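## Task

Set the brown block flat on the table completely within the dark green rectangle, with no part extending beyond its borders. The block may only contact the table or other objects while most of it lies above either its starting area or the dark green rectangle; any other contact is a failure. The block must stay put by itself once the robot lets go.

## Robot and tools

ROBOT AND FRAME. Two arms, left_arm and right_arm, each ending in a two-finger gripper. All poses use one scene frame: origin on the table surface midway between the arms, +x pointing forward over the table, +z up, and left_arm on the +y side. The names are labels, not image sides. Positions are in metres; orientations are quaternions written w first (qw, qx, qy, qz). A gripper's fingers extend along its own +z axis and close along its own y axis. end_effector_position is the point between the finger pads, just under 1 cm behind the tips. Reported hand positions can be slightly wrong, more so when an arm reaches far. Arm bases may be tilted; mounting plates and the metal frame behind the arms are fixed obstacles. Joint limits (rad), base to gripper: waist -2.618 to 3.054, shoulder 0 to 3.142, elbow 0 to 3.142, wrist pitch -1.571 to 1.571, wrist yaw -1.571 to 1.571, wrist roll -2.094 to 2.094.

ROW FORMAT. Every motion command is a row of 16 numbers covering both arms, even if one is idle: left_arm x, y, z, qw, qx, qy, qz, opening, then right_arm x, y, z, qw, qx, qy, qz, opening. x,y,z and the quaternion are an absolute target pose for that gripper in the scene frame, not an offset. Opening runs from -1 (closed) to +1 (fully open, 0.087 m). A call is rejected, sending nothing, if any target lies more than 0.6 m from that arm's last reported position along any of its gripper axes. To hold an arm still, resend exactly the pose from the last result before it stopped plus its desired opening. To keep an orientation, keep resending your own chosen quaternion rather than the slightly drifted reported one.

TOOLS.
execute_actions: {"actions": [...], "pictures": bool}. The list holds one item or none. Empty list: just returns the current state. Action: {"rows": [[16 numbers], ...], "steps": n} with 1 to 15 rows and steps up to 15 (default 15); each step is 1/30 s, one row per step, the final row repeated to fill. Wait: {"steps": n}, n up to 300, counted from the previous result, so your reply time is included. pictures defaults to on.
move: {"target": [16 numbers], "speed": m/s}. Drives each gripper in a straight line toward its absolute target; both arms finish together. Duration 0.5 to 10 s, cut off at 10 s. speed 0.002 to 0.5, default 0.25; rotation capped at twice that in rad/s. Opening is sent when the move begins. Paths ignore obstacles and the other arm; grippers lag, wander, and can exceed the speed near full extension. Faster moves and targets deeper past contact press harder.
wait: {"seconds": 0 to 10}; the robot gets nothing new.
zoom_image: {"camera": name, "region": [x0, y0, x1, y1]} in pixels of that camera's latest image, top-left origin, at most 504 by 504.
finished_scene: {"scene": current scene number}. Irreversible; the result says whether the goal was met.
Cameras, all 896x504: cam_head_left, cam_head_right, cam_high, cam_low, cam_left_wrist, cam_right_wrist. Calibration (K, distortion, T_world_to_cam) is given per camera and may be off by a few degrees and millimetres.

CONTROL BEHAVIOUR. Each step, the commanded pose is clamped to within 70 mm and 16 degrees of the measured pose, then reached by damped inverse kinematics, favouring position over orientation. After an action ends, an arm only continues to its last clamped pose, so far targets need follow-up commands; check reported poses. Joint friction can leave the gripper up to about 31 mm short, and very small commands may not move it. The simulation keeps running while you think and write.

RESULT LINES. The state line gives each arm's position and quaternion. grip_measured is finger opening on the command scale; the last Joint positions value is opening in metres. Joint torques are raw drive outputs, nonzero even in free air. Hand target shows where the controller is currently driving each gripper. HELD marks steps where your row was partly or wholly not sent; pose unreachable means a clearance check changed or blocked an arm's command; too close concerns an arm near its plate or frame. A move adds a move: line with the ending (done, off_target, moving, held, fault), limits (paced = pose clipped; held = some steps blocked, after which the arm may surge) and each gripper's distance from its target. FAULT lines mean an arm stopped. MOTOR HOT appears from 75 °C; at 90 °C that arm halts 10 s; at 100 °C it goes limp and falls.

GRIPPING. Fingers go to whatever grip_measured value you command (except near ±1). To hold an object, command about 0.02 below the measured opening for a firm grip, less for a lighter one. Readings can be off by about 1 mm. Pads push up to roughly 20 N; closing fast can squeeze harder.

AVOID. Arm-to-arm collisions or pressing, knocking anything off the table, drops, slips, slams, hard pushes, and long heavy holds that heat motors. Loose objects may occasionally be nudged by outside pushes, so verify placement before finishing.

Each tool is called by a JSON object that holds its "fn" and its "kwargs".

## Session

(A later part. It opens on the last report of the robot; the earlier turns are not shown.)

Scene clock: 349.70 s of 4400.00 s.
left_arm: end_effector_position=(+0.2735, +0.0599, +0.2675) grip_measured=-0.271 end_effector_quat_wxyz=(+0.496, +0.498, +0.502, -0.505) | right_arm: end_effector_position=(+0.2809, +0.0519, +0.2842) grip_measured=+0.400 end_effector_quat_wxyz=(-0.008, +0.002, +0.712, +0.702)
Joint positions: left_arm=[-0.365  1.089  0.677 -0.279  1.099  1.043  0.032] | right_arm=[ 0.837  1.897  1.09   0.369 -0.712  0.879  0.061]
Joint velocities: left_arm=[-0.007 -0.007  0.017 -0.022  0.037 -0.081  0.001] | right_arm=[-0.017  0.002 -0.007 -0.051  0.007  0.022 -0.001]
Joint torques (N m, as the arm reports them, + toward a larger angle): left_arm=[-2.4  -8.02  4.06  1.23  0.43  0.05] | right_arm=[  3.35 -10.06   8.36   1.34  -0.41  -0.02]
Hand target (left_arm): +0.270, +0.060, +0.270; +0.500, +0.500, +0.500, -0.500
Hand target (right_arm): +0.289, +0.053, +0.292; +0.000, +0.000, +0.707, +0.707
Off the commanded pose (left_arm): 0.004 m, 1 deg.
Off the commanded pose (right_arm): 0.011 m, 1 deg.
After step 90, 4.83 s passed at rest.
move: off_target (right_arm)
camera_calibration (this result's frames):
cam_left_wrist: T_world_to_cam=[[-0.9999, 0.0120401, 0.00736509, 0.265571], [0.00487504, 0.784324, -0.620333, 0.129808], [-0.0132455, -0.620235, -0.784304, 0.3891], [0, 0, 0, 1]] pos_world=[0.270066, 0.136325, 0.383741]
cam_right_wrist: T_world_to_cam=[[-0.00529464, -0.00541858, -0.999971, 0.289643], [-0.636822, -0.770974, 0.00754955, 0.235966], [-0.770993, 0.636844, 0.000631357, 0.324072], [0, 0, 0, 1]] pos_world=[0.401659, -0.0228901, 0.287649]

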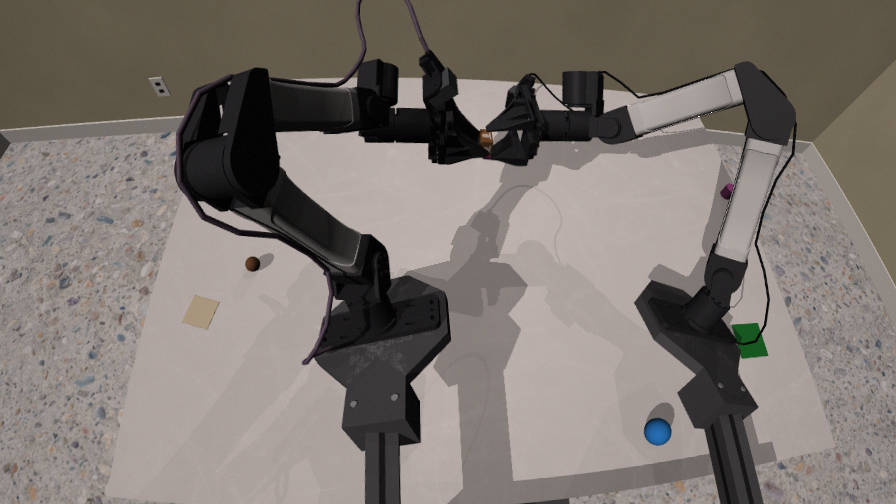

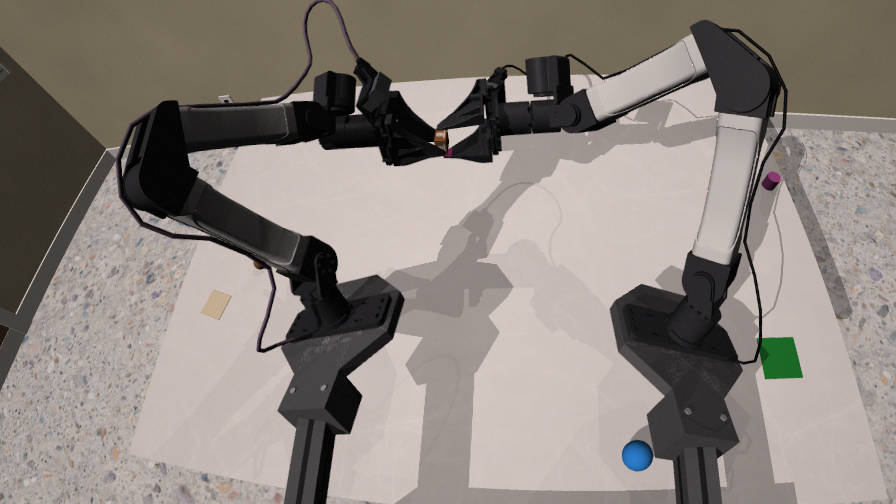

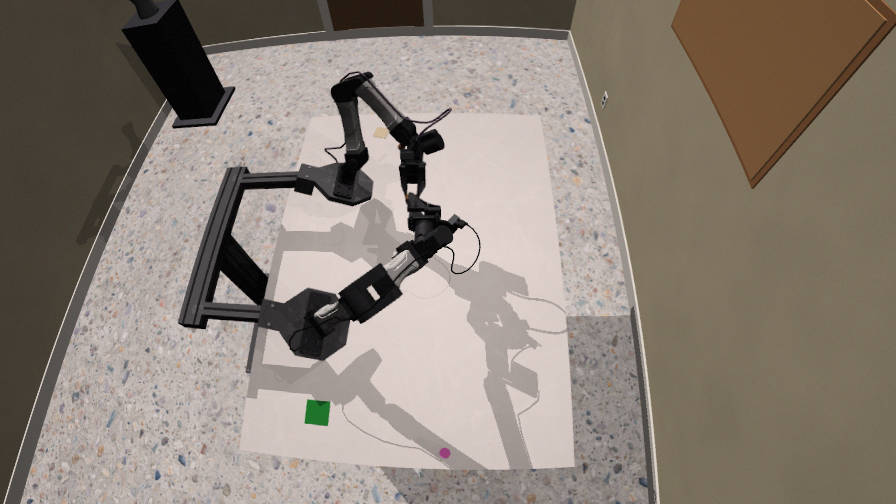

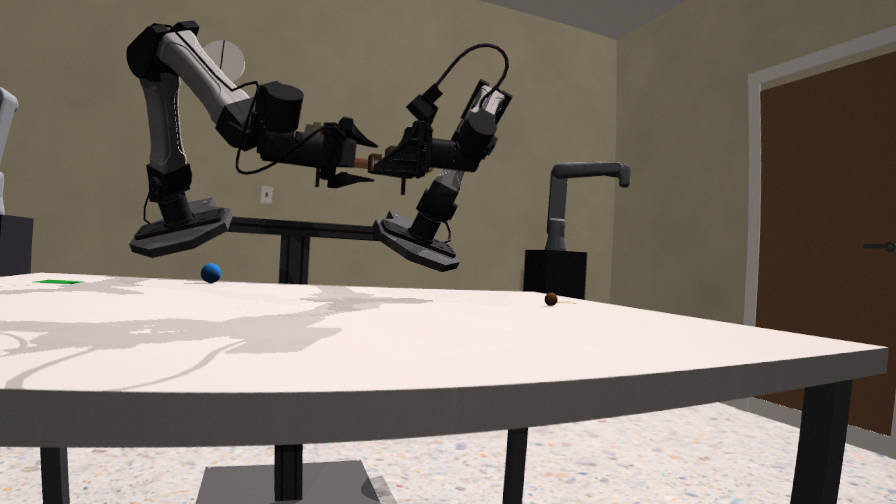

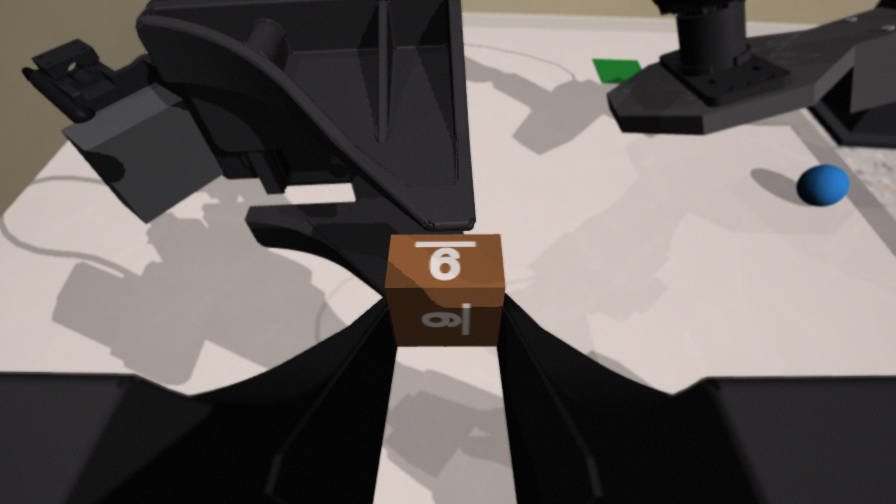

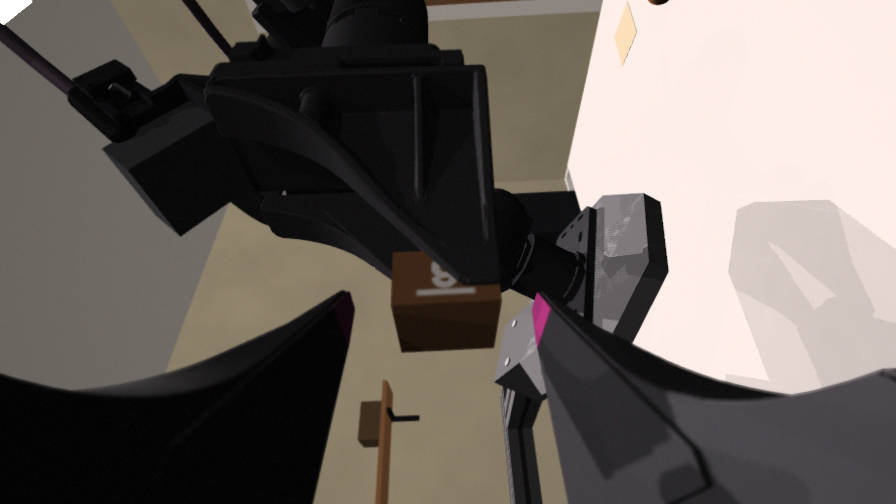

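{"fn": "execute_actions", "kwargs": {"actions": [{"rows":[[0.27,0.06,0.27,0.5,0.5,0.5,-0.5,-0.295,0.289,0.054,0.292,0,0,0.707,0.707,0.3],[0.27,0.06,0.27,0.5,0.5,0.5,-0.5,-0.295,0.289,0.054,0.292,0,0,0.707,0.707,0.2],[0.27,0.06,0.27,0.5,0.5,0.5,-0.5,-0.295,0.289,0.054,0.292,0,0,0.707,0.707,0.2],[0.27,0.06,0.27,0.5,0.5,0.5,-0.5,-0.295,0.289,0.054,0.292,0,0,0.707,0.707,0.1],[0.27,0.06,0.27,0.5,0.5,0.5,-0.5,-0.295,0.289,0.054,0.292,0,0,0.707,0.707,0.1],[0.27,0.06,0.27,0.5,0.5,0.5,-0.5,-0.295,0.289,0.054,0.292,0,0,0.707,0.707,0.0],[0.27,0.06,0.27,0.5,0.5,0.5,-0.5,-0.295,0.289,0.054,0.292,0,0,0.707,0.707,0.0],[0.27,0.06,0.27,0.5,0.5,0.5,-0.5,-0.295,0.289,0.054,0.292,0,0,0.707,0.707,-0.07],[0.27,0.06,0.27,0.5,0.5,0.5,-0.5,-0.295,0.289,0.054,0.292,0,0,0.707,0.707,-0.07],[0.27,0.06,0.27,0.5,0.5,0.5,-0.5,-0.295,0.289,0.054,0.292,0,0,0.707,0.707,-0.13]],"steps":15}]}}

{"fn": "execute_actions", "kwargs": {"actions": [{"rows":[[0.27,0.06,0.27,0.5,0.5,0.5,-0.5,-0.295,0.289,0.054,0.292,0,0,0.707,0.707,-0.16],[0.27,0.06,0.27,0.5,0.5,0.5,-0.5,-0.295,0.289,0.054,0.292,0,0,0.707,0.707,-0.16],[0.27,0.06,0.27,0.5,0.5,0.5,-0.5,-0.295,0.289,0.054,0.292,0,0,0.707,0.707,-0.16],[0.27,0.06,0.27,0.5,0.5,0.5,-0.5,-0.295,0.289,0.054,0.292,0,0,0.707,0.707,-0.19],[0.27,0.06,0.27,0.5,0.5,0.5,-0.5,-0.295,0.289,0.054,0.292,0,0,0.707,0.707,-0.19],[0.27,0.06,0.27,0.5,0.5,0.5,-0.5,-0.295,0.289,0.054,0.292,0,0,0.707,0.707,-0.19],[0.27,0.06,0.27,0.5,0.5,0.5,-0.5,-0.295,0.289,0.054,0.292,0,0,0.707,0.707,-0.21]],"steps":15}]}}

Scene clock: 376.07 s of 4400.00 s.
left_arm: end_effector_position=(+0.2735, +0.0599, +0.2675) grip_measured=-0.271 end_effector_quat_wxyz=(+0.496, +0.498, +0.502, -0.505) | right_arm: end_effector_position=(+0.2809, +0.0519, +0.2842) grip_measured=-0.130 end_effector_quat_wxyz=(-0.008, +0.002, +0.712, +0.702)
Joint positions: left_arm=[-0.365  1.089  0.677 -0.279  1.099  1.043  0.032] | right_arm=[ 0.837  1.897  1.09   0.369 -0.712  0.879  0.038]
Joint velocities: left_arm=[-0.002 -0.012 -0.017 -0.007 -0.022  0.051 -0.001] | right_arm=[-0.002 -0.012 -0.017  0.007  0.007 -0.095 -0.002]
Joint torques (N m, as the arm reports them, + toward a larger angle): left_arm=[-2.42 -8.05  4.06  1.22  0.43  0.05] | right_arm=[  3.34 -10.02   8.41   1.33  -0.41  -0.01]
Hand target (left_arm): +0.270, +0.060, +0.270; +0.500, +0.500, +0.500, -0.500
Hand target (right_arm): +0.289, +0.053, +0.292; +0.000, +0.000, +0.707, +0.707
Off the commanded pose (left_arm): 0.004 m, 1 deg.
Off the commanded pose (right_arm): 0.011 m, 1 deg.
Steps of this call (steps 1 to 90: nothing new was sent; then 22.87 s passed at rest; steps 91 to 105: all 15 steps of this action). Readings (end_effector_position):
91: left_arm (+0.2735, +0.0599, +0.2675) | right_arm (+0.2809, +0.0519, +0.2842)
92: left_arm (+0.2735, +0.0599, +0.2675) | right_arm (+0.2809, +0.0519, +0.2842)
94: left_arm (+0.2735, +0.0599, +0.2675) | right_arm (+0.2809, +0.0519, +0.2842)
98: left_arm (+0.2735, +0.0599, +0.2675) | right_arm (+0.2809, +0.0519, +0.2842)
105: the state above
camera_calibration (this result's frames):
cam_left_wrist: T_world_to_cam=[[-0.9999, 0.0120401, 0.00736509, 0.265571], [0.00487504, 0.784324, -0.620333, 0.129808], [-0.0132455, -0.620235, -0.784304, 0.3891], [0, 0, 0, 1]] pos_world=[0.270066, 0.136325, 0.383741]
cam_right_wrist: T_world_to_cam=[[-0.00529464, -0.00541858, -0.999971, 0.289643], [-0.636822, -0.770974, 0.00754955, 0.235966], [-0.770993, 0.636844, 0.000631357, 0.324072], [0, 0, 0, 1]] pos_world=[0.401659, -0.0228901, 0.287649]

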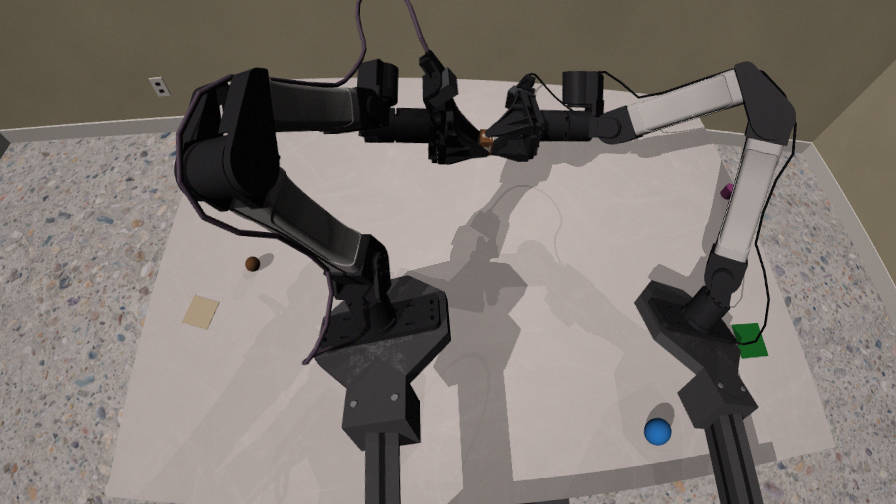

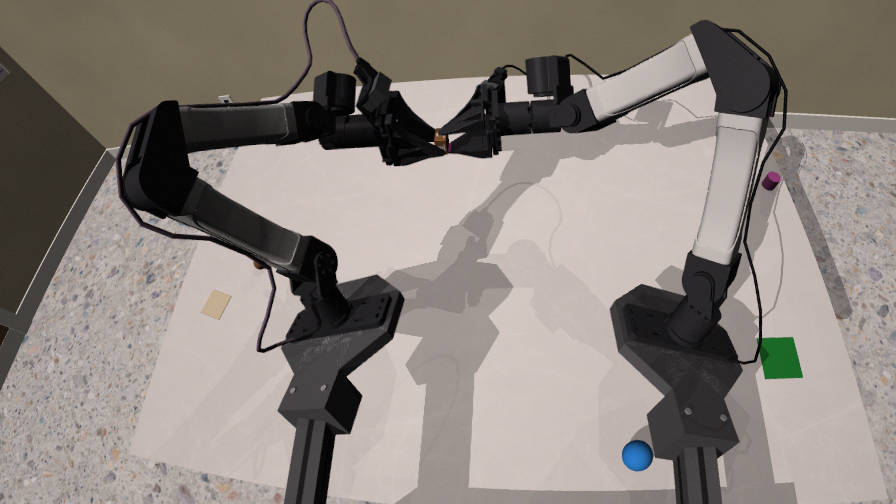

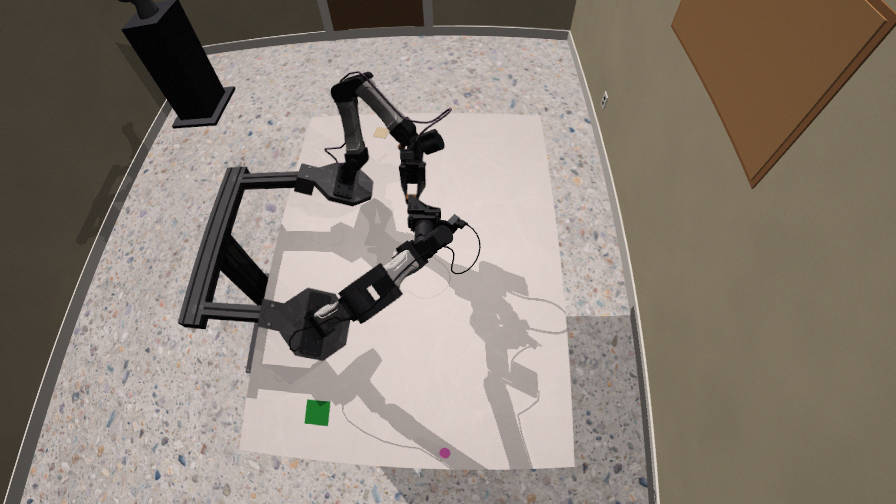

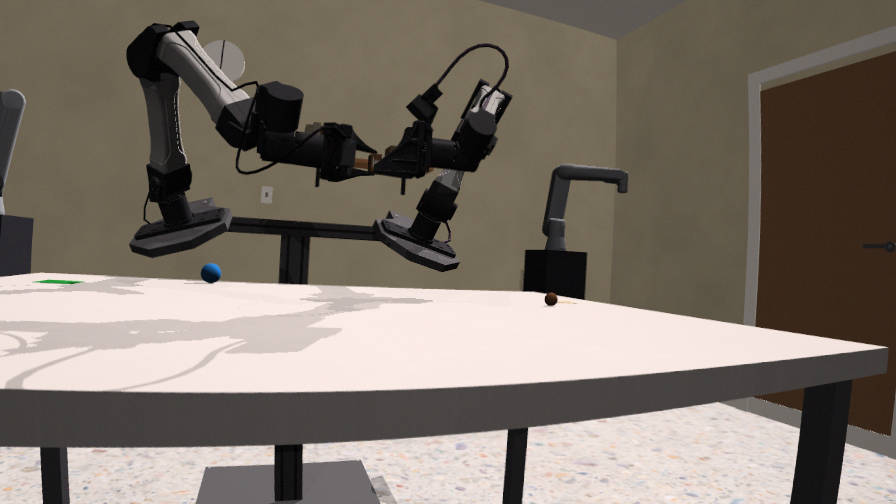

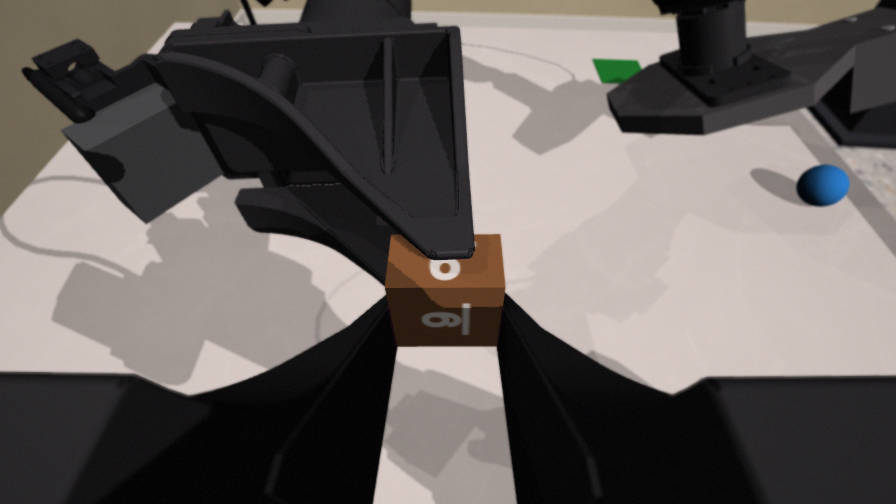

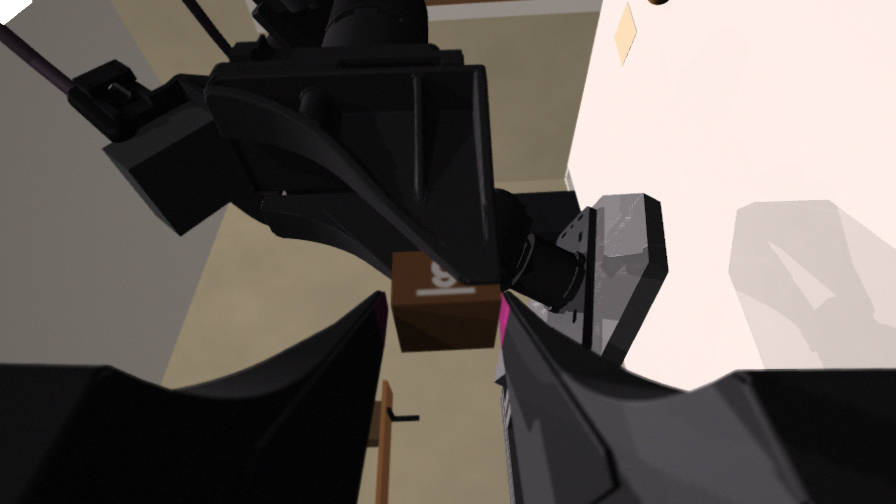

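Scene clock: 376.57 s of 4400.00 s.
left_arm: end_effector_position=(+0.2735, +0.0599, +0.2675) grip_measured=-0.271 end_effector_quat_wxyz=(+0.496, +0.498, +0.502, -0.505) | right_arm: end_effector_position=(+0.2808, +0.0519, +0.2841) grip_measured=-0.210 end_effector_quat_wxyz=(-0.009, +0.002, +0.712, +0.702)
Joint positions: left_arm=[-0.365  1.089  0.677 -0.279  1.099  1.043  0.032] | right_arm=[ 0.837  1.897  1.09   0.369 -0.712  0.879  0.035]
Joint velocities: left_arm=[ 0.002  0.012 -0.027 -0.007  0.007 -0.037  0.   ] | right_arm=[-0.007  0.022  0.032 -0.022 -0.007  0.081  0.   ]
Joint torques (N m, as the arm reports them, + toward a larger angle): left_arm=[-2.38 -8.04  4.11  1.22  0.43  0.04] | right_arm=[  3.34 -10.01   8.41   1.33  -0.41  -0.02]
Hand target (left_arm): +0.270, +0.060, +0.270; +0.500, +0.500, +0.500, -0.500
Hand target (right_arm): +0.289, +0.053, +0.292; -0.000, +0.000, +0.707, +0.707
Off the commanded pose (left_arm): 0.004 m, 1 deg.
Off the commanded pose (right_arm): 0.012 m, 1 deg.
Steps of this call (steps 1 to 15: all 15 steps of this action). Readings (end_effector_position):
1: left_arm (+0.2735, +0.0599, +0.2675) | right_arm (+0.2809, +0.0519, +0.2842)
2: left_arm (+0.2735, +0.0599, +0.2675) | right_arm (+0.2809, +0.0519, +0.2842)
4: left_arm (+0.2735, +0.0599, +0.2675) | right_arm (+0.2809, +0.0519, +0.2842)
8: left_arm (+0.2735, +0.0599, +0.2675) | right_arm (+0.2809, +0.0519, +0.2842)
15: the state above
camera_calibration (this result's frames):
cam_left_wrist: T_world_to_cam=[[-0.9999, 0.0120401, 0.00736509, 0.265571], [0.00487504, 0.784324, -0.620333, 0.129808], [-0.0132455, -0.620235, -0.784304, 0.3891], [0, 0, 0, 1]] pos_world=[0.270066, 0.136325, 0.383741]
cam_right_wrist: T_world_to_cam=[[-0.00554346, -0.00564166, -0.999969, 0.289674], [-0.636678, -0.771089, 0.00787987, 0.235799], [-0.771109, 0.636702, 0.000682579, 0.324064], [0, 0, 0, 1]] pos_world=[0.401623, -0.022876, 0.287586]

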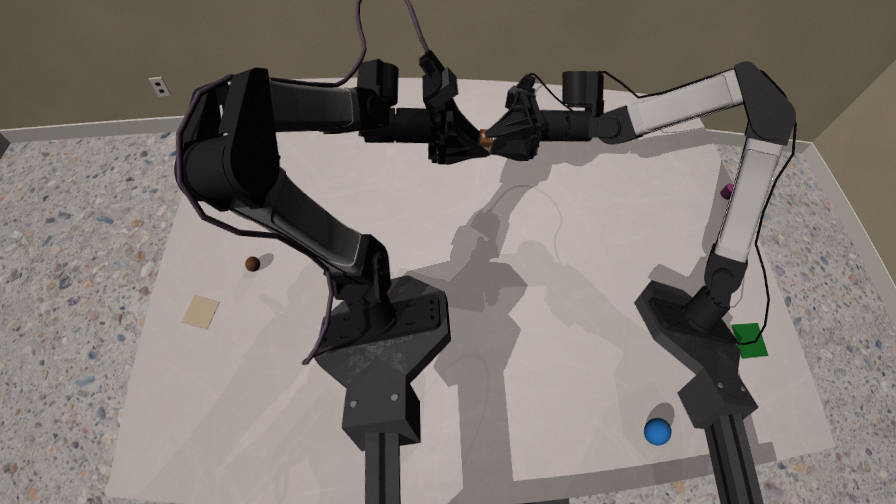

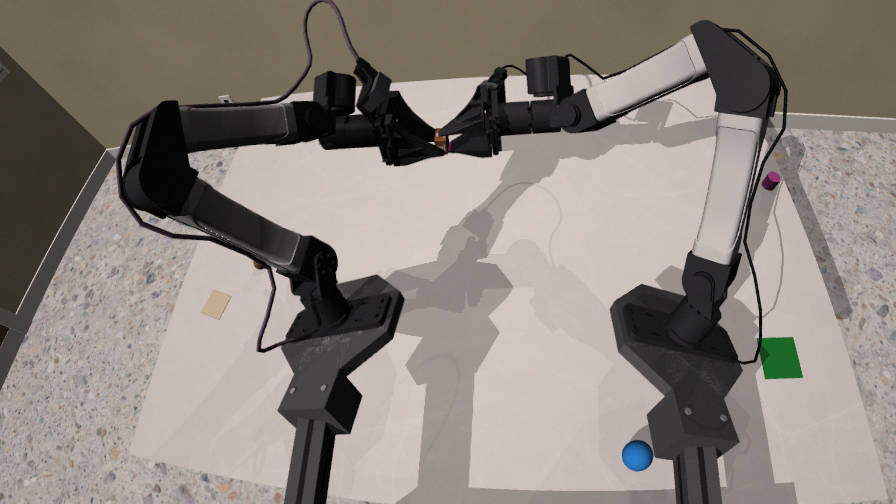

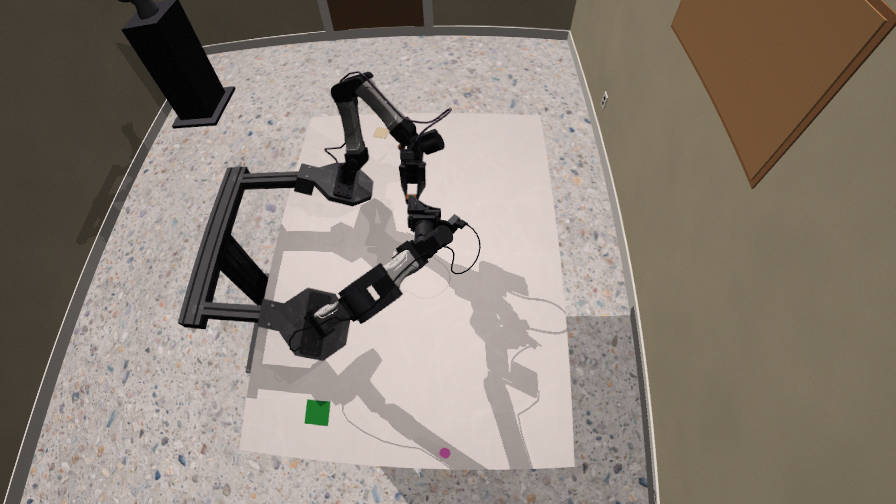

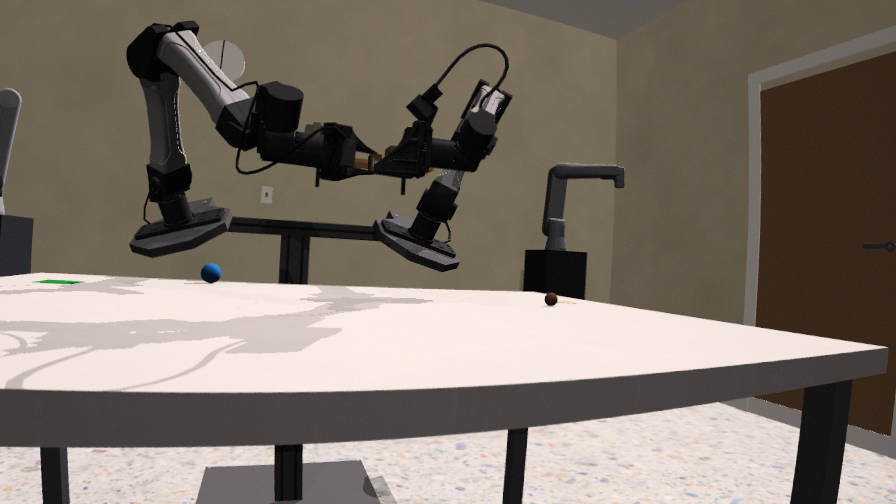

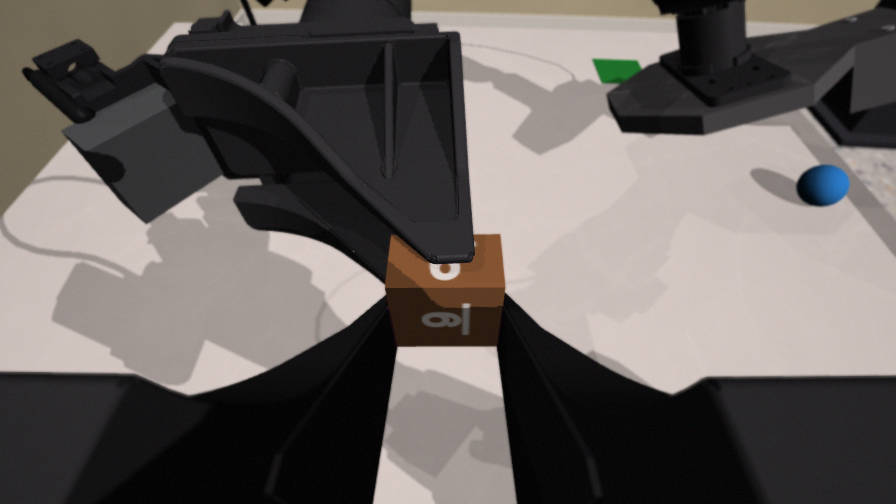

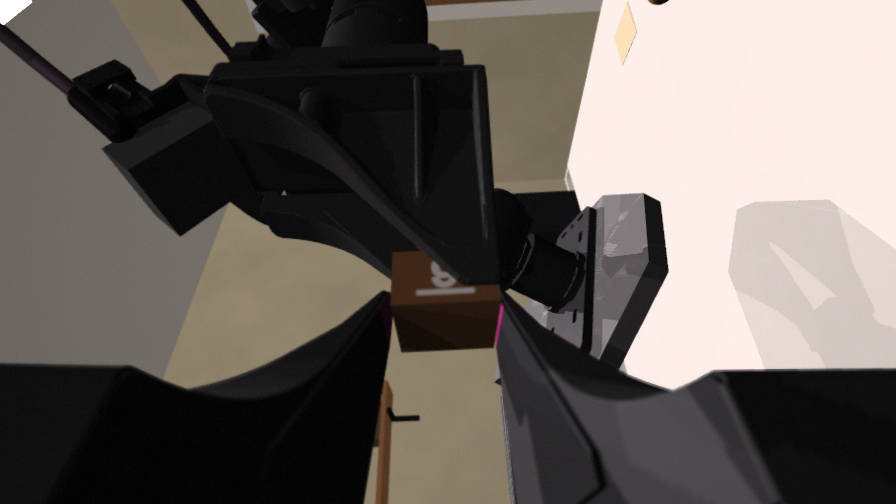

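{"fn": "execute_actions", "kwargs": {"actions": [{"rows":[[0.27,0.06,0.27,0.5,0.5,0.5,-0.5,-0.295,0.289,0.054,0.292,0,0,0.707,0.707,-0.225],[0.27,0.06,0.27,0.5,0.5,0.5,-0.5,-0.295,0.289,0.054,0.292,0,0,0.707,0.707,-0.225],[0.27,0.06,0.27,0.5,0.5,0.5,-0.5,-0.295,0.289,0.054,0.292,0,0,0.707,0.707,-0.225],[0.27,0.06,0.27,0.5,0.5,0.5,-0.5,-0.295,0.289,0.054,0.292,0,0,0.707,0.707,-0.225],[0.27,0.06,0.27,0.5,0.5,0.5,-0.5,-0.295,0.289,0.054,0.292,0,0,0.707,0.707,-0.24],[0.27,0.06,0.27,0.5,0.5,0.5,-0.5,-0.295,0.289,0.054,0.292,0,0,0.707,0.707,-0.24],[0.27,0.06,0.27,0.5,0.5,0.5,-0.5,-0.295,0.289,0.054,0.292,0,0,0.707,0.707,-0.24],[0.27,0.06,0.27,0.5,0.5,0.5,-0.5,-0.295,0.289,0.054,0.292,0,0,0.707,0.707,-0.24],[0.27,0.06,0.27,0.5,0.5,0.5,-0.5,-0.295,0.289,0.054,0.292,0,0,0.707,0.707,-0.255]],"steps":15}], "pictures": false}}

Scene clock: 387.67 s of 4400.00 s.
left_arm: end_effector_position=(+0.2735, +0.0599, +0.2675) grip_measured=-0.271 end_effector_quat_wxyz=(+0.496, +0.498, +0.502, -0.505) | right_arm: end_effector_position=(+0.2807, +0.0519, +0.2835) grip_measured=-0.255 end_effector_quat_wxyz=(-0.009, +0.003, +0.714, +0.701)
Joint positions: left_arm=[-0.365  1.089  0.677 -0.279  1.099  1.042  0.032] | right_arm=[ 0.837  1.897  1.09   0.366 -0.709  0.879  0.033]
Joint velocities: left_arm=[-0.007 -0.002 -0.007  0.066 -0.022 -0.051  0.   ] | right_arm=[-0.002  0.017 -0.002 -0.081 -0.022 -0.007 -0.001]
Joint torques (N m, as the arm reports them, + toward a larger angle): left_arm=[-2.42 -8.05  4.06  1.22  0.43  0.06] | right_arm=[  3.35 -10.04   8.4    1.36  -0.44  -0.02]
Hand target (left_arm): +0.270, +0.060, +0.270; +0.500, +0.500, +0.500, -0.500
Hand target (right_arm): +0.289, +0.053, +0.292; +0.000, +0.000, +0.707, +0.707
Off the commanded pose (left_arm): 0.004 m, 1 deg.
Off the commanded pose (right_arm): 0.012 m, 2 deg.
Steps of this call (steps 1 to 90: nothing new was sent; then 7.60 s passed at rest; steps 91 to 105: all 15 steps of this action). Readings (end_effector_position):
91: left_arm (+0.2735, +0.0599, +0.2675) | right_arm (+0.2808, +0.0519, +0.2841)
92: left_arm (+0.2735, +0.0599, +0.2675) | right_arm (+0.2808, +0.0519, +0.2841)
94: left_arm (+0.2735, +0.0599, +0.2675) | right_arm (+0.2807, +0.0519, +0.2840)
98: left_arm (+0.2735, +0.0599, +0.2675) | right_arm (+0.2807, +0.0519, +0.2838)
105: the state above

{"fn": "execute_actions", "kwargs": {"actions": [{"rows":[[0.27,0.06,0.27,0.5,0.5,0.5,-0.5,-0.295,0.289,0.054,0.292,0,0,0.707,0.707,-0.27],[0.27,0.06,0.27,0.5,0.5,0.5,-0.5,-0.295,0.289,0.054,0.292,0,0,0.707,0.707,-0.27],[0.27,0.06,0.27,0.5,0.5,0.5,-0.5,-0.295,0.289,0.054,0.292,0,0,0.707,0.707,-0.27],[0.27,0.06,0.27,0.5,0.5,0.5,-0.5,-0.295,0.289,0.054,0.292,0,0,0.707,0.707,-0.27],[0.27,0.06,0.27,0.5,0.5,0.5,-0.5,-0.295,0.289,0.054,0.292,0,0,0.707,0.707,-0.27],[0.27,0.06,0.27,0.5,0.5,0.5,-0.5,-0.295,0.289,0.054,0.292,0,0,0.707,0.707,-0.27],[0.27,0.06,0.27,0.5,0.5,0.5,-0.5,-0.295,0.289,0.054,0.292,0,0,0.707,0.707,-0.285]],"steps":15}]}}

Scene clock: 398.47 s of 4400.00 s.
left_arm: end_effector_position=(+0.2734, +0.0599, +0.2675) grip_measured=-0.271 end_effector_quat_wxyz=(+0.496, +0.497, +0.502, -0.505) | right_arm: end_effector_position=(+0.2808, +0.0519, +0.2834) grip_measured=-0.277 end_effector_quat_wxyz=(-0.009, +0.003, +0.714, +0.700)
Joint positions: left_arm=[-0.365  1.089  0.677 -0.279  1.099  1.042  0.032] | right_arm=[ 0.837  1.897  1.09   0.366 -0.709  0.879  0.032]
Joint velocities: left_arm=[ 0.007 -0.012  0.012 -0.051 -0.007 -0.037  0.   ] | right_arm=[-0.002  0.007 -0.007 -0.037  0.007 -0.066 -0.001]
Joint torques (N m, as the arm reports them, + toward a larger angle): left_arm=[-2.4  -8.04  4.1   1.22  0.43  0.06] | right_arm=[  3.35 -10.04   8.39   1.36  -0.43  -0.01]
Hand target (left_arm): +0.270, +0.060, +0.270; +0.500, +0.500, +0.500, -0.500
Hand target (right_arm): +0.289, +0.053, +0.292; +0.000, +0.000, +0.707, +0.707
Off the commanded pose (left_arm): 0.004 m, 1 deg.
Off the commanded pose (right_arm): 0.012 m, 2 deg.
Steps of this call (steps 1 to 90: nothing new was sent; then 7.30 s passed at rest; steps 91 to 105: all 15 steps of this action). Readings (end_effector_position):
91: left_arm (+0.2734, +0.0599, +0.2675) | right_arm (+0.2808, +0.0519, +0.2834)
92: left_arm (+0.2734, +0.0599, +0.2675) | right_arm (+0.2808, +0.0519, +0.2834)
94: left_arm (+0.2734, +0.0599, +0.2675) | right_arm (+0.2808, +0.0519, +0.2834)
98: left_arm (+0.2734, +0.0599, +0.2675) | right_arm (+0.2808, +0.0519, +0.2834)
105: the state above
camera_calibration (this result's frames):
cam_left_wrist: T_world_to_cam=[[-0.999888, 0.0120416, 0.00889091, 0.265096], [0.00392971, 0.784328, -0.620334, 0.130067], [-0.0144432, -0.620229, -0.784288, 0.389423], [0, 0, 0, 1]] pos_world=[0.27018, 0.136324, 0.383748]
cam_right_wrist: T_world_to_cam=[[-0.00749633, -0.00914984, -0.99993, 0.289691], [-0.63709, -0.770699, 0.0118284, 0.234756], [-0.770753, 0.637134, -0.0000518562, 0.324102], [0, 0, 0, 1]] pos_world=[0.401535, -0.0229194, 0.286911]

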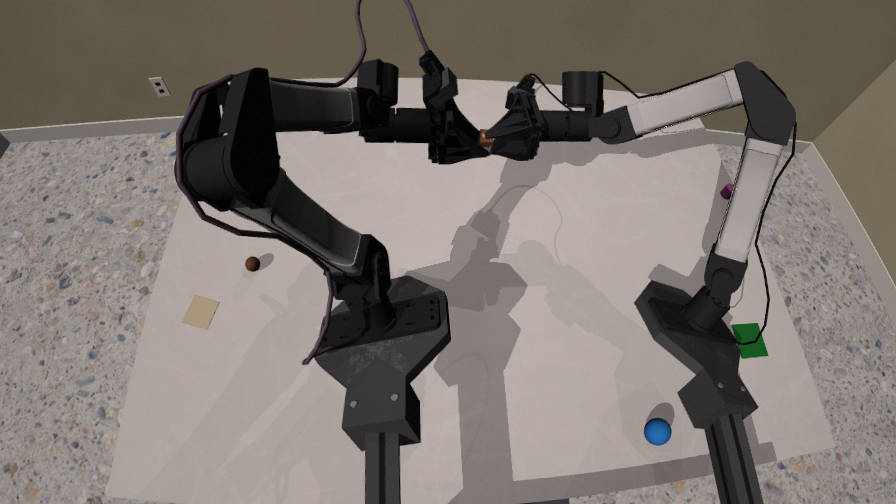

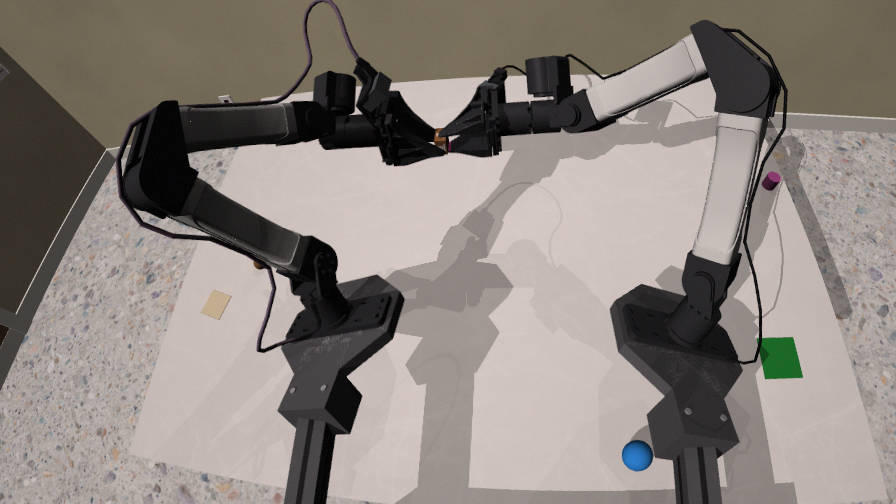

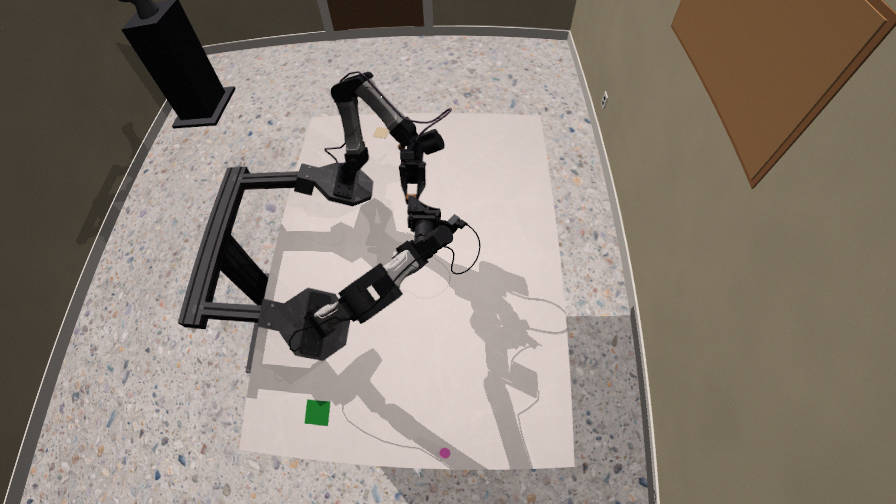

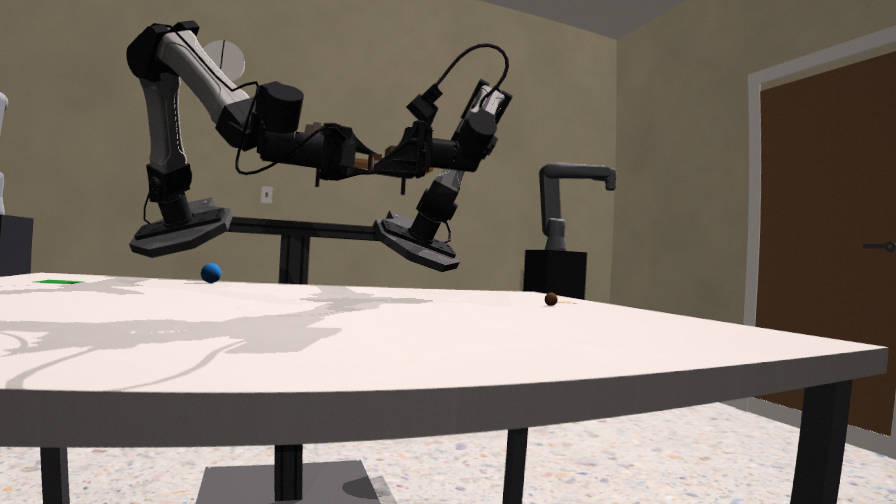

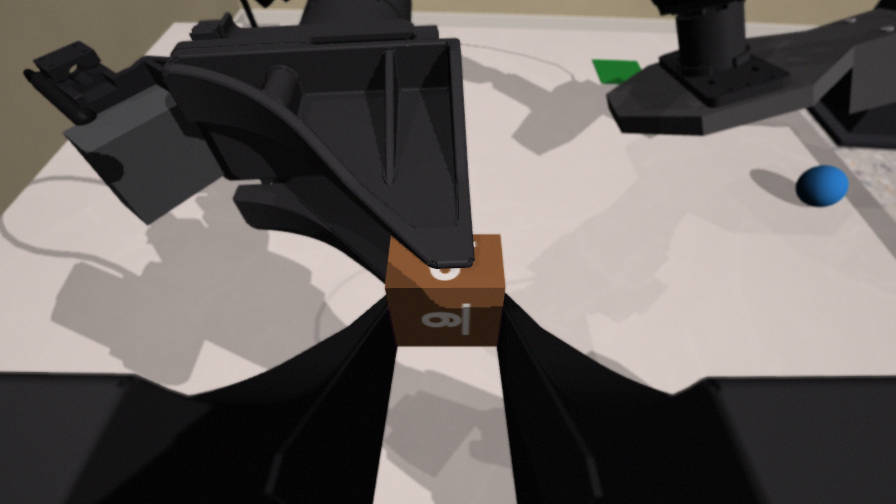

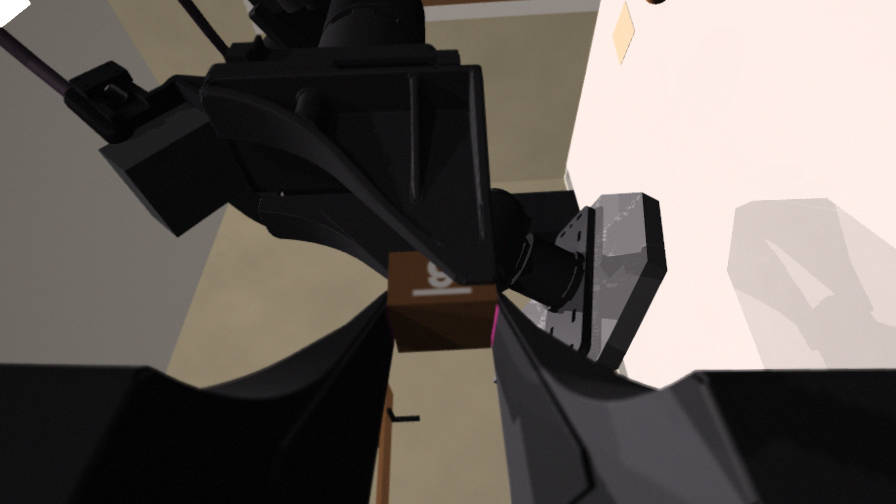

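{"fn": "execute_actions", "kwargs": {"actions": [{"rows":[[0.27,0.06,0.27,0.5,0.5,0.5,-0.5,-0.295,0.289,0.054,0.292,0,0,0.707,0.707,-0.30]],"steps":15}], "pictures": false}}

Scene clock: 403.03 s of 4400.00 s.
left_arm: end_effector_position=(+0.2734, +0.0599, +0.2675) grip_measured=-0.271 end_effector_quat_wxyz=(+0.496, +0.497, +0.502, -0.505) | right_arm: end_effector_position=(+0.2808, +0.0519, +0.2834) grip_measured=-0.277 end_effector_quat_wxyz=(-0.009, +0.003, +0.714, +0.700)
Joint positions: left_arm=[-0.365  1.089  0.677 -0.279  1.099  1.042  0.032] | right_arm=[ 0.837  1.897  1.09   0.366 -0.709  0.879  0.032]
Joint velocities: left_arm=[-0.017 -0.012 -0.017 -0.051  0.066 -0.022 -0.   ] | right_arm=[-0.002 -0.007 -0.007  0.022  0.037 -0.022  0.   ]
Joint torques (N m, as the arm reports them, + toward a larger angle): left_arm=[-2.41 -8.03  4.06  1.22  0.43  0.05] | right_arm=[  3.35 -10.03   8.38   1.36  -0.44  -0.02]
Hand target (left_arm): +0.270, +0.060, +0.270; +0.500, +0.500, +0.500, -0.500
Hand target (right_arm): +0.289, +0.053, +0.292; +0.000, +0.000, +0.707, +0.707
Off the commanded pose (left_arm): 0.004 m, 1 deg.
Off the commanded pose (right_arm): 0.012 m, 2 deg.
Steps of this call (steps 1 to 90: nothing new was sent; then 1.07 s passed at rest; steps 91 to 105: all 15 steps of this action). Readings (end_effector_position):
91: left_arm (+0.2734, +0.0599, +0.2675) | right_arm (+0.2808, +0.0519, +0.2834)
92: left_arm (+0.2734, +0.0599, +0.2675) | right_arm (+0.2808, +0.0519, +0.2834)
94: left_arm (+0.2734, +0.0599, +0.2675) | right_arm (+0.2808, +0.0519, +0.2834)
98: left_arm (+0.2734, +0.0599, +0.2675) | right_arm (+0.2808, +0.0519, +0.2834)
105: the state above


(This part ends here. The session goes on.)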